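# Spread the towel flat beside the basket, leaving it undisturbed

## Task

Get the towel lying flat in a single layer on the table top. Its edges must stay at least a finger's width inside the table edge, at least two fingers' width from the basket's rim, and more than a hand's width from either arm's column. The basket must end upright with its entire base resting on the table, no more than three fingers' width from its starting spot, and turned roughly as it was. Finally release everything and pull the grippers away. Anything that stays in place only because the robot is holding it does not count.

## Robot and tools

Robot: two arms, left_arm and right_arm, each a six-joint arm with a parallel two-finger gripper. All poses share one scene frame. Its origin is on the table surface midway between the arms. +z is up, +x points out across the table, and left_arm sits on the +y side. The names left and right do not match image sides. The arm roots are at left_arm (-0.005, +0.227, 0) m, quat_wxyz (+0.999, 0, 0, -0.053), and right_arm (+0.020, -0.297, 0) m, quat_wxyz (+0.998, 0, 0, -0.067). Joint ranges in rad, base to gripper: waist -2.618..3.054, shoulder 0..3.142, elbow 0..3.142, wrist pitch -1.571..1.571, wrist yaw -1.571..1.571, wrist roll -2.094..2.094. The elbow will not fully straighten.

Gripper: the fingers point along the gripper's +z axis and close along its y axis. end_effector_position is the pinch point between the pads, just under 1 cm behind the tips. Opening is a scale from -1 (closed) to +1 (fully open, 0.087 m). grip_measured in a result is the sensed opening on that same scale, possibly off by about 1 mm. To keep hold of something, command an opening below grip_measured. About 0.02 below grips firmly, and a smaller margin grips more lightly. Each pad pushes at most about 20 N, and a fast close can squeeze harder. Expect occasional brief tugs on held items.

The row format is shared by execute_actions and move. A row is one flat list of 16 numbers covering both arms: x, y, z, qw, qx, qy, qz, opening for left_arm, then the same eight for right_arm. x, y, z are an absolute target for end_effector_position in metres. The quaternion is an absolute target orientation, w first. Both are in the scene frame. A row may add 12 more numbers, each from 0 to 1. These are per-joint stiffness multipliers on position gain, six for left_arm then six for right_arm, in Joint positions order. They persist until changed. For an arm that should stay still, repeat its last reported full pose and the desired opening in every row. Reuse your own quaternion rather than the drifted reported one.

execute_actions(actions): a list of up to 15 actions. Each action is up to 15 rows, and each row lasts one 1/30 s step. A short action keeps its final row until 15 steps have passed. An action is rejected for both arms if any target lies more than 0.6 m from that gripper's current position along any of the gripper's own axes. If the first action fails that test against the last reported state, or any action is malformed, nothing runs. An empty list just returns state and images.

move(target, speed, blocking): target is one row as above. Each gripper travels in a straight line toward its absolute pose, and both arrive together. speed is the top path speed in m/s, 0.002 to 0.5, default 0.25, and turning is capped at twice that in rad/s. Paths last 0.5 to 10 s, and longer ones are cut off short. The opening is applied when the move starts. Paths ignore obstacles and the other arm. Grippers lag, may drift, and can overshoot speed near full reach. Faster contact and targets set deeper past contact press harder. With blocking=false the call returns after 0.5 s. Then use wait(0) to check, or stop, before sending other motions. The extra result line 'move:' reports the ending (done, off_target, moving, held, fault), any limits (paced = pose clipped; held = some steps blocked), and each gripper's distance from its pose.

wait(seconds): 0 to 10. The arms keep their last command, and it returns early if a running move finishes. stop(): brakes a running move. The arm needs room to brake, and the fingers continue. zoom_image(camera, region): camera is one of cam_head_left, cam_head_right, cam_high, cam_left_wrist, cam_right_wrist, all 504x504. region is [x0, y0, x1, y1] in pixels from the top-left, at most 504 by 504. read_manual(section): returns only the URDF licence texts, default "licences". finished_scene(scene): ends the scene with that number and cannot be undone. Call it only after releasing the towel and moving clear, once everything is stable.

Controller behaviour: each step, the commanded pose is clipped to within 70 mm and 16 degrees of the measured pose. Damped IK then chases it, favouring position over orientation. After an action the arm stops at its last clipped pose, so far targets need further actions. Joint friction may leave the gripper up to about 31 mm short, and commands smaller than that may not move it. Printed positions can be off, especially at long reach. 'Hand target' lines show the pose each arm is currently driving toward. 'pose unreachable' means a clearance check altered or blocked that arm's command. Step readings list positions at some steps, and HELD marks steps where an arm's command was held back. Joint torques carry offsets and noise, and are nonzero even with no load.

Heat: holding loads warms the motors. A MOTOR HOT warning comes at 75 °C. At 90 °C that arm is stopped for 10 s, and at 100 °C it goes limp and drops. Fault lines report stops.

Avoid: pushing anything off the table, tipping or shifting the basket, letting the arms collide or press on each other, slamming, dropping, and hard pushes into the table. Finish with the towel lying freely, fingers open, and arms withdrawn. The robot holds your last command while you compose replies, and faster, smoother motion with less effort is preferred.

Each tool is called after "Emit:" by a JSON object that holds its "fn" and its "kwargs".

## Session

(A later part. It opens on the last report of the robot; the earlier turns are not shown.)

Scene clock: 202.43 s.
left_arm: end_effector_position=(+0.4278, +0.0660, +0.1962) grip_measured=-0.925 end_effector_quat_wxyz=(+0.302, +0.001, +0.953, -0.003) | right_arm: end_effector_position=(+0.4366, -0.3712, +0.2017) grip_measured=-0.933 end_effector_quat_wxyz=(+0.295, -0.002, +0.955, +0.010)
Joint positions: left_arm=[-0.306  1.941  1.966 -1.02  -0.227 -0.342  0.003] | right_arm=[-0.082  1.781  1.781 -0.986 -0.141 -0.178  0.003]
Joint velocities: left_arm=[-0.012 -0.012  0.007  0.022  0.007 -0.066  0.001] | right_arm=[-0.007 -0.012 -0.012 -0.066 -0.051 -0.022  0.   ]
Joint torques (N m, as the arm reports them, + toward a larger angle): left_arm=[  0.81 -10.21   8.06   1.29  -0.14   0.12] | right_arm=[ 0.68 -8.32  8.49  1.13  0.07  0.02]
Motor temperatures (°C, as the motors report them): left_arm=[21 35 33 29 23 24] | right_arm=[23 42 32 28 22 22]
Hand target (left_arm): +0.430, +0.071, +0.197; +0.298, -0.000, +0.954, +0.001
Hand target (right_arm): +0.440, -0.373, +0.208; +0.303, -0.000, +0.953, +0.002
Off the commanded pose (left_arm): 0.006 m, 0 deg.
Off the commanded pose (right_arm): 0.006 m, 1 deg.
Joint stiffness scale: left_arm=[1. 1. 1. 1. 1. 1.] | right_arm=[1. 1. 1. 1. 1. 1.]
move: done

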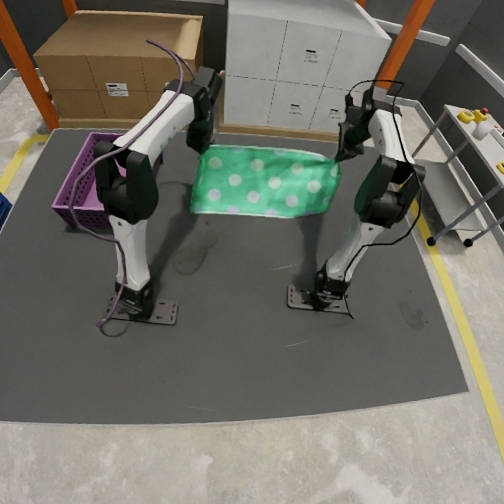

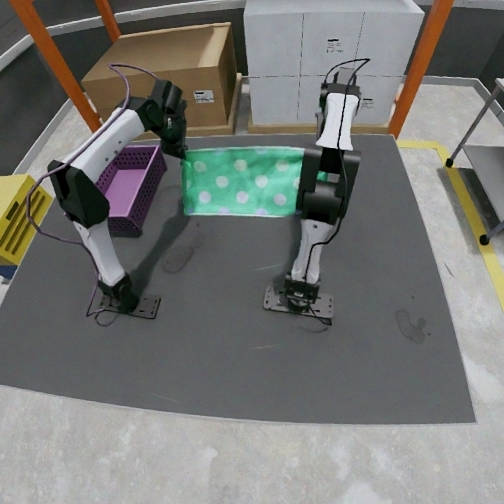

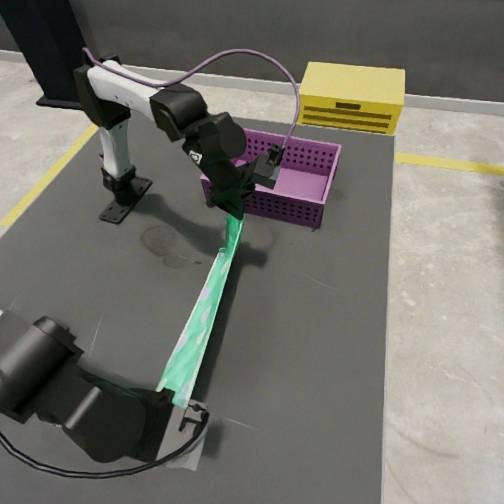

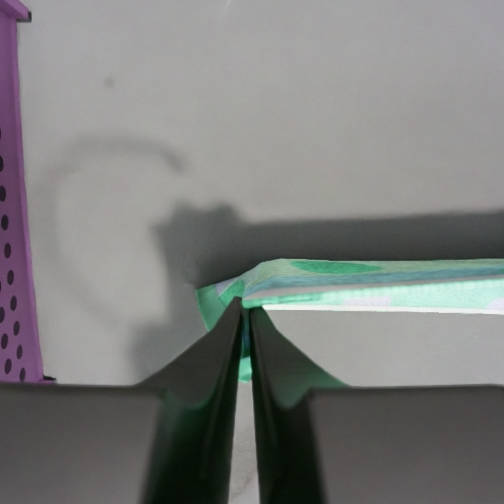

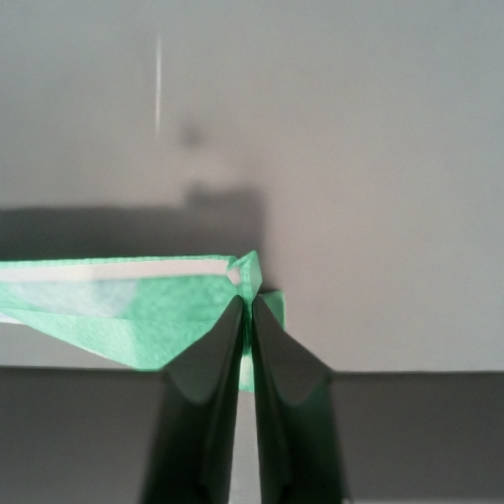

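Emit:
{"fn": "move", "kwargs": {"target": [0.54,0.07,0.12,0.33,0,0.944,0,-1,0.56,-0.375,0.13,0.33,0,0.944,0,-1], "speed": 0.12}}

Emit:
{"fn": "move", "kwargs": {"target": [0.585,0.07,0.035,0.36,0,0.933,0,-1,0.605,-0.375,0.045,0.36,0,0.933,0,-1], "speed": 0.1}}

Scene clock: 212.67 s.
left_arm: end_effector_position=(+0.5308, +0.0648, +0.1161) grip_measured=-0.925 end_effector_quat_wxyz=(+0.322, +0.003, +0.947, -0.001) | right_arm: end_effector_position=(+0.5503, -0.3714, +0.1214) grip_measured=-0.933 end_effector_quat_wxyz=(+0.310, -0.000, +0.951, +0.010)
Joint positions: left_arm=[-0.231  2.298  2.176 -0.82  -0.199 -0.265  0.003] | right_arm=[-0.033  2.189  2.026 -0.787 -0.117 -0.131  0.003]
Joint velocities: left_arm=[-0.002  0.007 -0.012 -0.022 -0.066 -0.066  0.   ] | right_arm=[ 0.017 -0.002 -0.012 -0.066 -0.051  0.007 -0.   ]
Joint torques (N m, as the arm reports them, + toward a larger angle): left_arm=[  1.   -13.43   8.3    1.59  -0.06   0.06] | right_arm=[  0.58 -11.96   8.69   1.39   0.08   0.06]
Motor temperatures (°C, as the motors report them): left_arm=[21 36 35 29 23 24] | right_arm=[23 42 33 28 22 22]
Hand target (left_arm): +0.538, +0.070, +0.119; +0.329, -0.000, +0.944, -0.000
Hand target (right_arm): +0.560, -0.374, +0.132; +0.330, +0.001, +0.944, +0.000
Off the commanded pose (left_arm): 0.011 m, 1 deg.
Off the commanded pose (right_arm): 0.013 m, 3 deg.
Joint stiffness scale: left_arm=[1. 1. 1. 1. 1. 1.] | right_arm=[1. 1. 1. 1. 1. 1.]
move: off_target (left_arm, right_arm)

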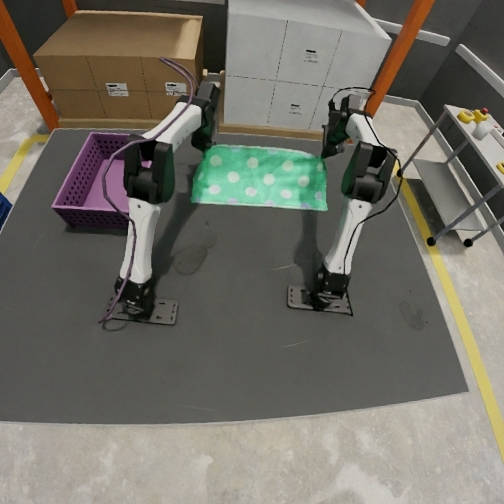

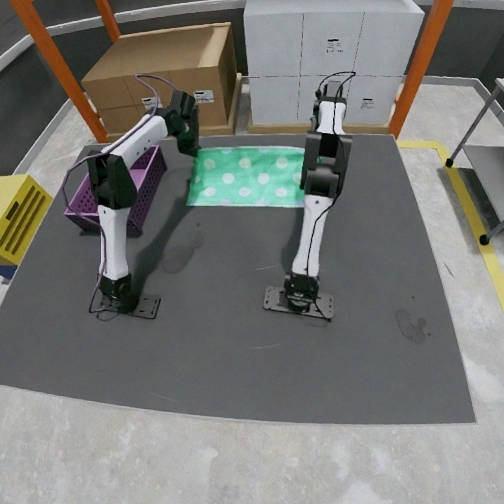

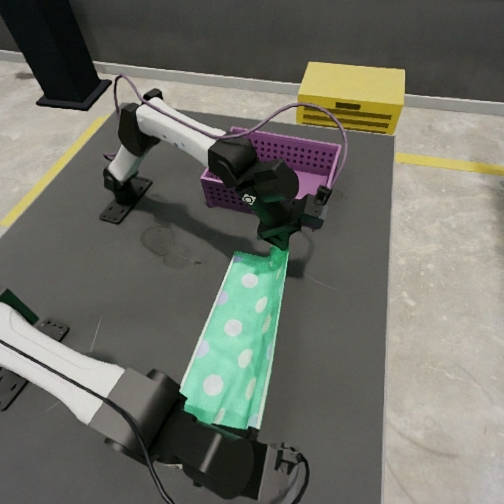

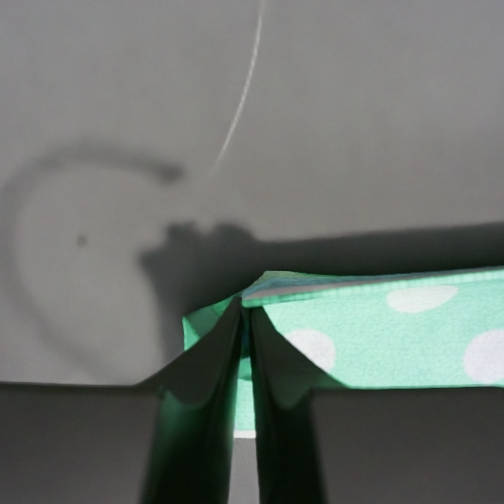

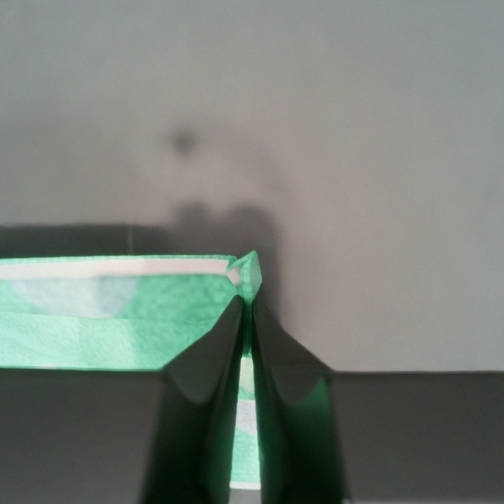

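Scene clock: 214.17 s.
left_arm: end_effector_position=(+0.5839, +0.0610, +0.0484) grip_measured=-0.925 end_effector_quat_wxyz=(+0.370, +0.002, +0.929, -0.008) | right_arm: end_effector_position=(+0.6022, -0.3749, +0.0466) grip_measured=-0.933 end_effector_quat_wxyz=(+0.353, -0.000, +0.936, +0.006)
Joint positions: left_arm=[-0.21   2.452  2.124 -0.507 -0.199 -0.235  0.003] | right_arm=[-0.024  2.356  1.963 -0.464 -0.116 -0.117  0.003]
Joint velocities: left_arm=[ 0.007 -0.002 -0.012 -0.037 -0.007  0.081 -0.   ] | right_arm=[-0.002 -0.012  0.012 -0.022  0.007  0.081 -0.   ]
Joint torques (N m, as the arm reports them, + toward a larger angle): left_arm=[  0.96 -14.34   6.02   1.73  -0.08   0.14] | right_arm=[  0.68 -13.29   6.12   1.51   0.07   0.02]
Motor temperatures (°C, as the motors report them): left_arm=[21 37 35 30 23 24] | right_arm=[23 42 33 28 22 22]
Hand target (left_arm): +0.583, +0.070, +0.035; +0.360, -0.000, +0.933, -0.001
Hand target (right_arm): +0.606, -0.374, +0.046; +0.360, +0.001, +0.933, +0.000
Off the commanded pose (left_arm): 0.016 m, 2 deg.
Off the commanded pose (right_arm): 0.003 m, 1 deg.
Joint stiffness scale: left_arm=[1. 1. 1. 1. 1. 1.] | right_arm=[1. 1. 1. 1. 1. 1.]
move: off_target (left_arm)

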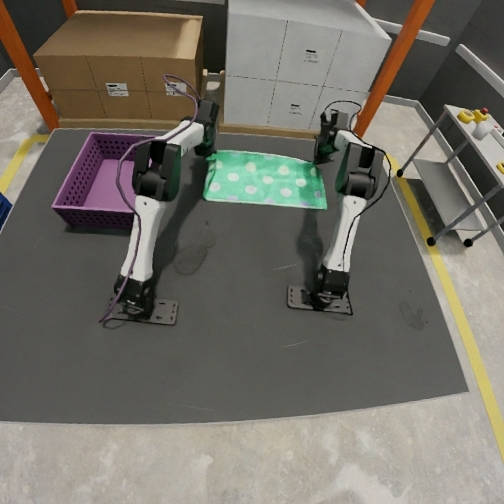

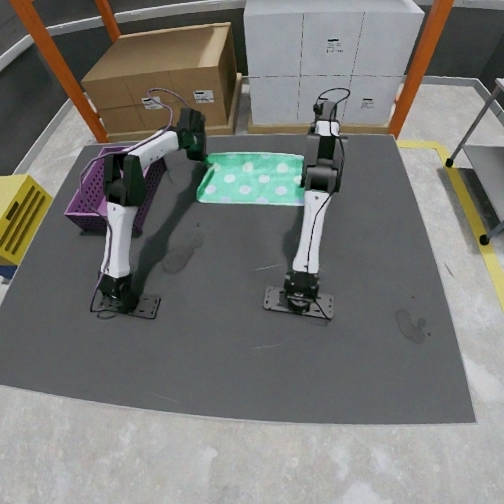

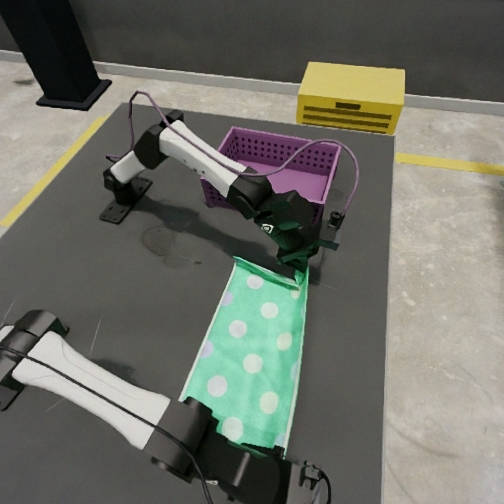

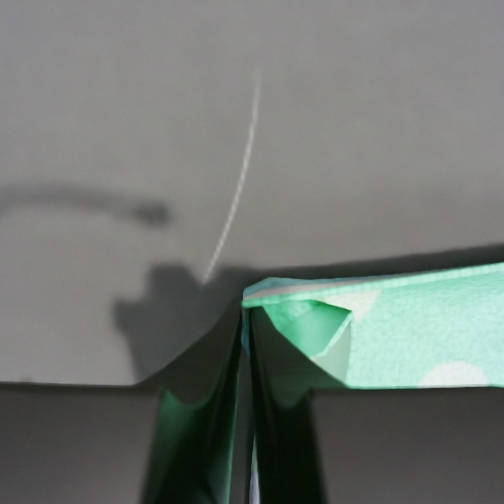

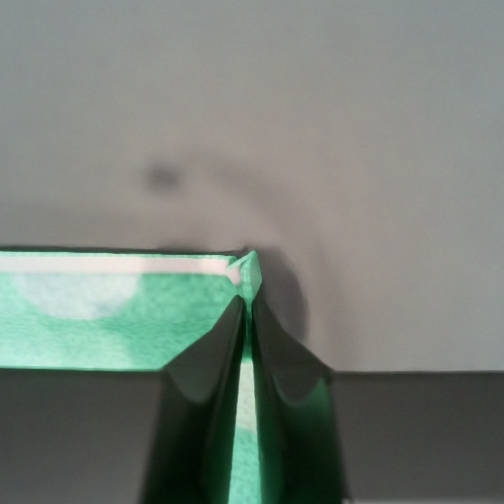

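Emit:
{"fn": "move", "kwargs": {"target": [0.60,0.095,0.04,0.36,0,0.933,0,-1,0.605,-0.375,0.04,0.36,0,0.933,0,-1], "speed": 0.06}}

Emit:
{"fn": "move", "kwargs": {"target": [0.60,0.095,0.04,0.36,0,0.933,0,0,0.605,-0.375,0.04,0.36,0,0.933,0,0]}}

Emit:
{"fn": "move", "kwargs": {"target": [0.42,0.12,0.26,0.36,0,0.933,0,0,0.42,-0.45,0.24,0.36,0,0.933,0,0]}}

Scene clock: 222.13 s.
left_arm: end_effector_position=(+0.5975, +0.0777, +0.0458) grip_measured=-0.925 end_effector_quat_wxyz=(+0.368, +0.007, +0.930, -0.018) | right_arm: end_effector_position=(+0.6040, -0.3689, +0.0442) grip_measured=-0.933 end_effector_quat_wxyz=(+0.357, -0.005, +0.934, +0.011)
Joint positions: left_arm=[-0.165  2.494  2.191 -0.525 -0.146 -0.199  0.003] | right_arm=[-0.016  2.356  1.949 -0.443 -0.124 -0.114  0.003]
Joint velocities: left_arm=[-0.007 -0.017  0.017 -0.066 -0.022 -0.066 -0.001] | right_arm=[-0.007  0.002  0.007 -0.051 -0.007 -0.007 -0.002]
Joint torques (N m, as the arm reports them, + toward a larger angle): left_arm=[  1.66 -14.57   8.28   1.49  -0.28   0.16] | right_arm=[  0.03 -13.03   5.83   1.51   0.13  -0.02]
Motor temperatures (°C, as the motors report them): left_arm=[21 40 35 30 23 24] | right_arm=[23 44 33 29 22 22]
Hand target (left_arm): +0.600, +0.095, +0.040; +0.360, +0.000, +0.933, -0.000
Hand target (right_arm): +0.605, -0.375, +0.040; +0.360, +0.000, +0.933, +0.000
Off the commanded pose (left_arm): 0.018 m, 2 deg.
Off the commanded pose (right_arm): 0.008 m, 1 deg.
Joint stiffness scale: left_arm=[1. 1. 1. 1. 1. 1.] | right_arm=[1. 1. 1. 1. 1. 1.]
move: off_target (left_arm)

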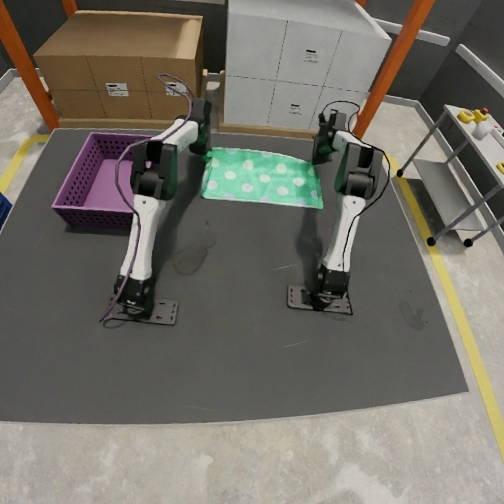

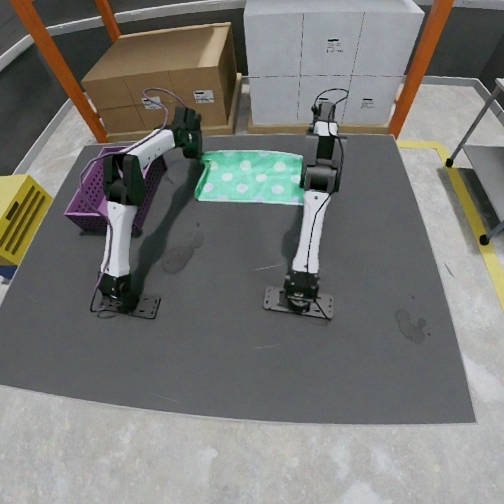

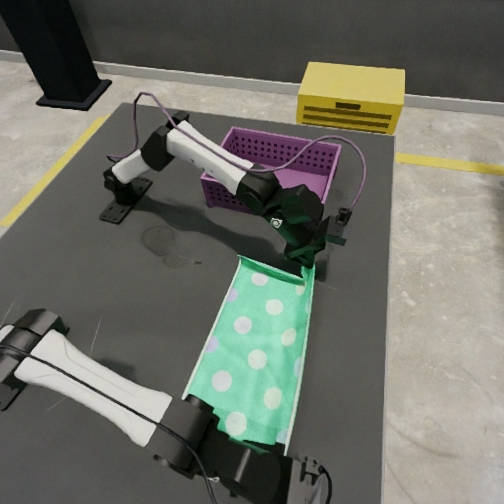

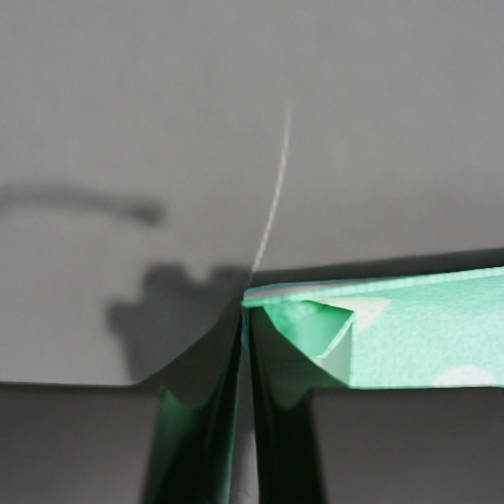

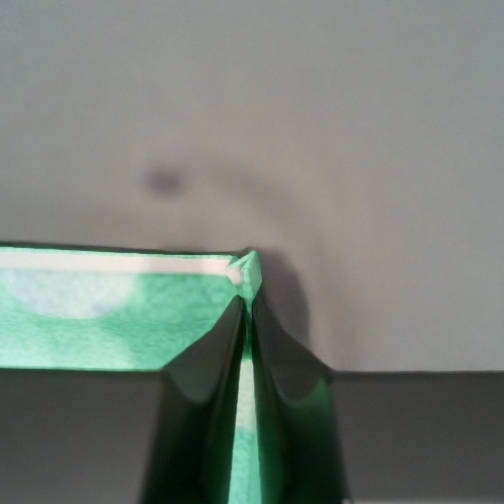

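Scene clock: 222.93 s.
left_arm: end_effector_position=(+0.5982, +0.0888, +0.0448) grip_measured=+0.000 end_effector_quat_wxyz=(+0.365, +0.002, +0.931, -0.008) | right_arm: end_effector_position=(+0.6050, -0.3713, +0.0448) grip_measured=+0.000 end_effector_quat_wxyz=(+0.359, -0.002, +0.933, +0.004)
Joint positions: left_arm=[-0.151  2.494  2.191 -0.533 -0.158 -0.192  0.044] | right_arm=[-0.016  2.356  1.949 -0.437 -0.111 -0.114  0.044]
Joint velocities: left_arm=[-0.022  0.012 -0.012 -0.066  0.007 -0.007 -0.   ] | right_arm=[ 0.007 -0.022 -0.007  0.066 -0.051 -0.066 -0.001]
Joint torques (N m, as the arm reports them, + toward a larger angle): left_arm=[  0.46 -14.48   8.4    1.51  -0.16   0.14] | right_arm=[  0.08 -13.     5.88   1.44  -0.03  -0.01]
Motor temperatures (°C, as the motors report them): left_arm=[21 40 35 30 23 24] | right_arm=[23 45 33 29 22 22]
Hand target (left_arm): +0.600, +0.095, +0.040; +0.360, +0.000, +0.933, -0.000
Hand target (right_arm): +0.605, -0.375, +0.040; +0.360, +0.000, +0.933, +0.000
Off the commanded pose (left_arm): 0.008 m, 1 deg.
Off the commanded pose (right_arm): 0.006 m, 1 deg.
Joint stiffness scale: left_arm=[1. 1. 1. 1. 1. 1.] | right_arm=[1. 1. 1. 1. 1. 1.]
move: done

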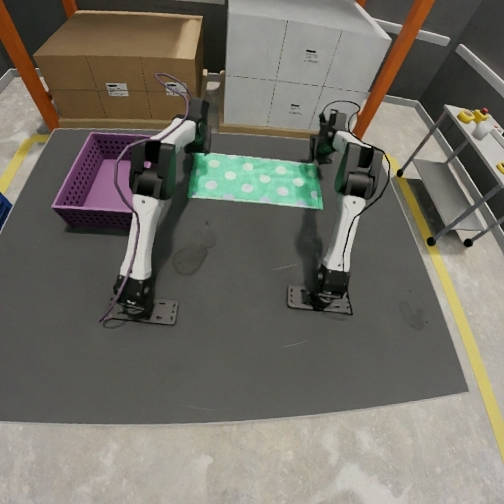

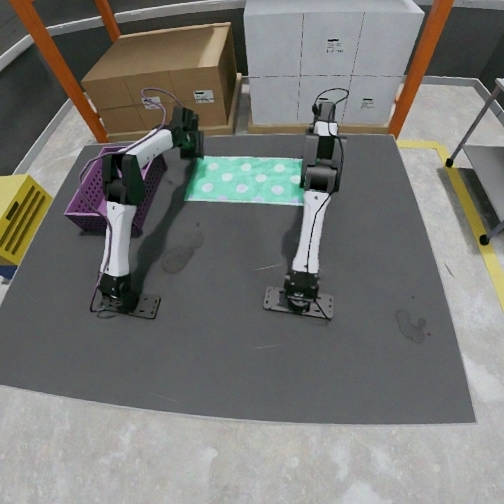

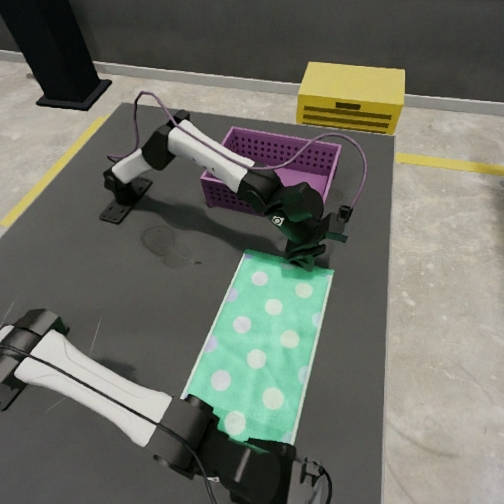

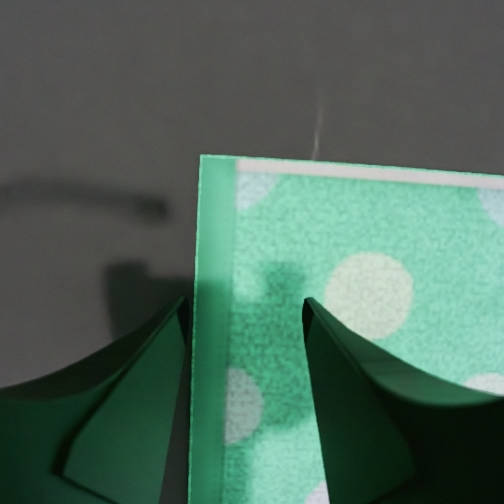

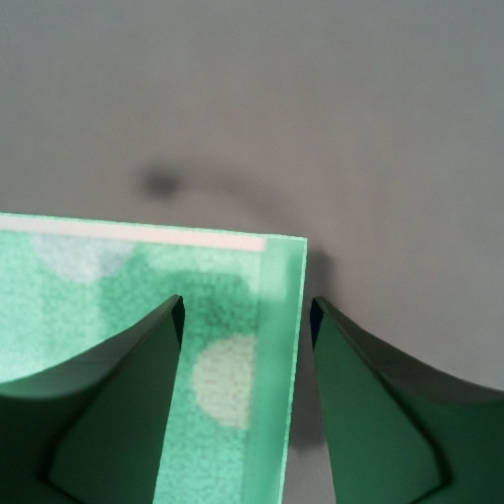

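Scene clock: 224.77 s.
left_arm: end_effector_position=(+0.4263, +0.1232, +0.2589) grip_measured=+0.000 end_effector_quat_wxyz=(+0.360, -0.001, +0.933, -0.001) | right_arm: end_effector_position=(+0.4192, -0.4517, +0.2285) grip_measured=+0.000 end_effector_quat_wxyz=(+0.351, +0.004, +0.936, -0.000)
Joint positions: left_arm=[-0.186  1.802  1.979 -1.032 -0.193 -0.221  0.044] | right_arm=[-0.32   1.739  1.791 -0.957 -0.29  -0.346  0.044]
Joint velocities: left_arm=[-0.002 -0.017 -0.017 -0.037  0.007 -0.022 -0.   ] | right_arm=[-0.007 -0.002  0.002  0.022  0.022 -0.037 -0.002]
Joint torques (N m, as the arm reports them, + toward a larger angle): left_arm=[-1.05 -9.55  7.59  1.51 -0.17  0.04] | right_arm=[ 0.26 -8.57  8.3   1.11 -0.25 -0.09]
Motor temperatures (°C, as the motors report them): left_arm=[21 41 35 30 23 24] | right_arm=[23 45 33 29 22 22]
Hand target (left_arm): +0.424, +0.120, +0.263; +0.361, +0.000, +0.933, -0.000
Hand target (right_arm): +0.419, -0.452, +0.237; +0.358, -0.001, +0.934, -0.002
Off the commanded pose (left_arm): 0.007 m, 0 deg.
Off the commanded pose (right_arm): 0.012 m, 1 deg.
Joint stiffness scale: left_arm=[1. 1. 1. 1. 1. 1.] | right_arm=[1. 1. 1. 1. 1. 1.]
move: off_target (right_arm)

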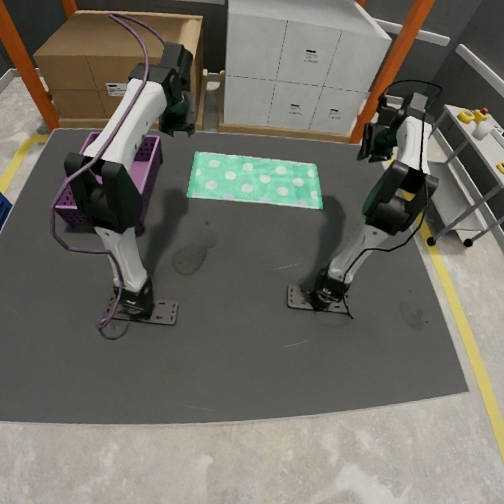

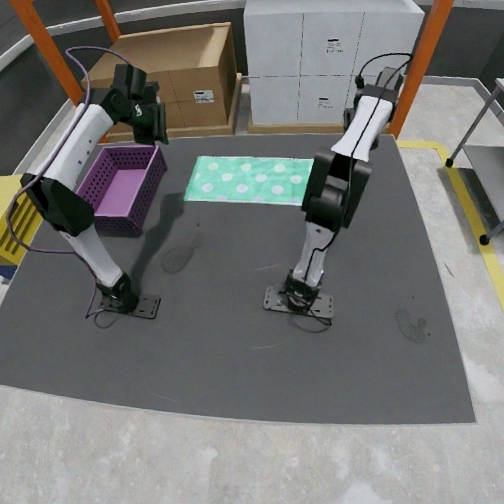

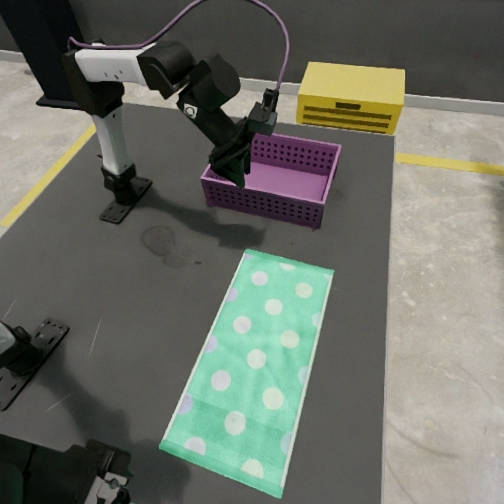

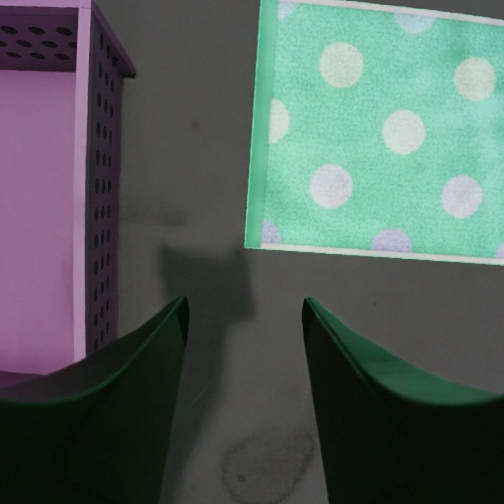

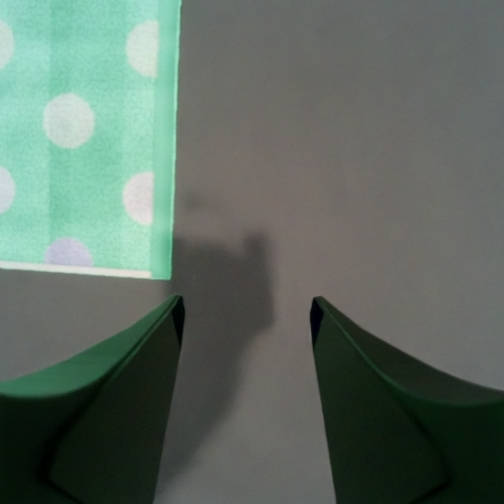

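Emit:
{"fn": "move", "kwargs": {"target": [0.2,0.15,0.25,0.3,0,0.954,0,0,0.25,-0.42,0.24,0.3,0,0.954,0,0], "speed": 0.35}}

Emit:
{"fn": "finished_scene", "kwargs": {"scene": 1}}

Scene clock: 233.97 s.
left_arm: end_effector_position=(+0.2070, +0.1486, +0.2614) grip_measured=+0.000 end_effector_quat_wxyz=(+0.315, -0.002, +0.949, -0.009) | right_arm: end_effector_position=(+0.2555, -0.4247, +0.2432) grip_measured=+0.000 end_effector_quat_wxyz=(+0.306, -0.003, +0.952, -0.008)
Joint positions: left_arm=[-0.386  1.126  1.459 -1.316 -0.272 -0.413  0.044] | right_arm=[-0.507  1.277  1.478 -1.243 -0.345 -0.553  0.044]
Joint velocities: left_arm=[-0.002 -0.007 -0.002 -0.066 -0.007 -0.051 -0.001] | right_arm=[ 0.002  0.027 -0.012 -0.022 -0.081 -0.066 -0.   ]
Joint torques (N m, as the arm reports them, + toward a larger angle): left_arm=[-1.15 -2.72  4.08  1.29 -0.2   0.04] | right_arm=[-0.29 -4.35  4.63  1.   -0.29 -0.07]
Motor temperatures (°C, as the motors report them): left_arm=[21 40 35 31 23 24] | right_arm=[23 44 33 29 23 22]
Hand target (left_arm): +0.201, +0.151, +0.253; +0.301, +0.001, +0.953, +0.001
Hand target (right_arm): +0.250, -0.422, +0.238; +0.298, -0.001, +0.955, -0.000
Off the commanded pose (left_arm): 0.014 m, 2 deg.
Off the commanded pose (right_arm): 0.008 m, 1 deg.
Joint stiffness scale: left_arm=[1. 1. 1. 1. 1. 1.] | right_arm=[1. 1. 1. 1. 1. 1.]
move: off_target (left_arm)

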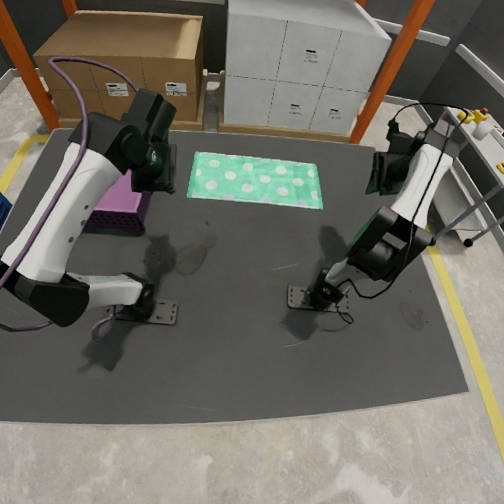

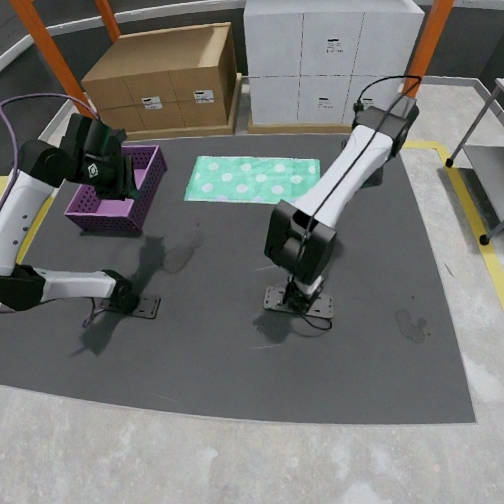

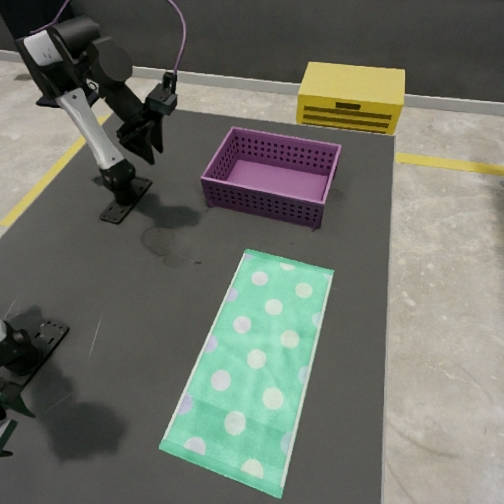

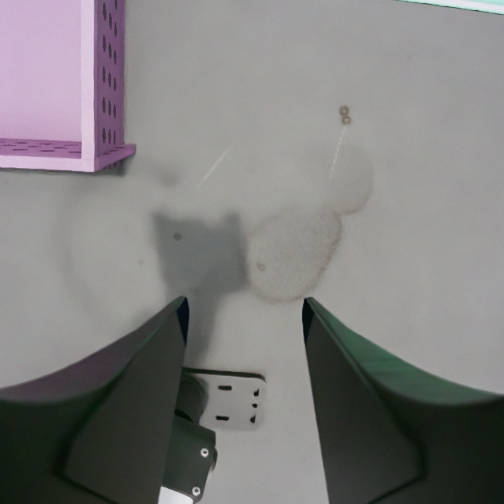

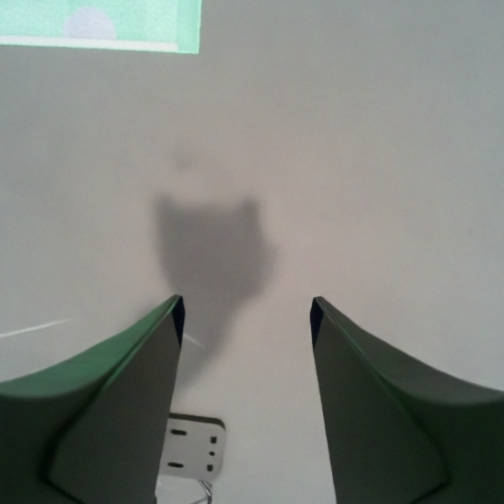

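The scene is finished: the task was done.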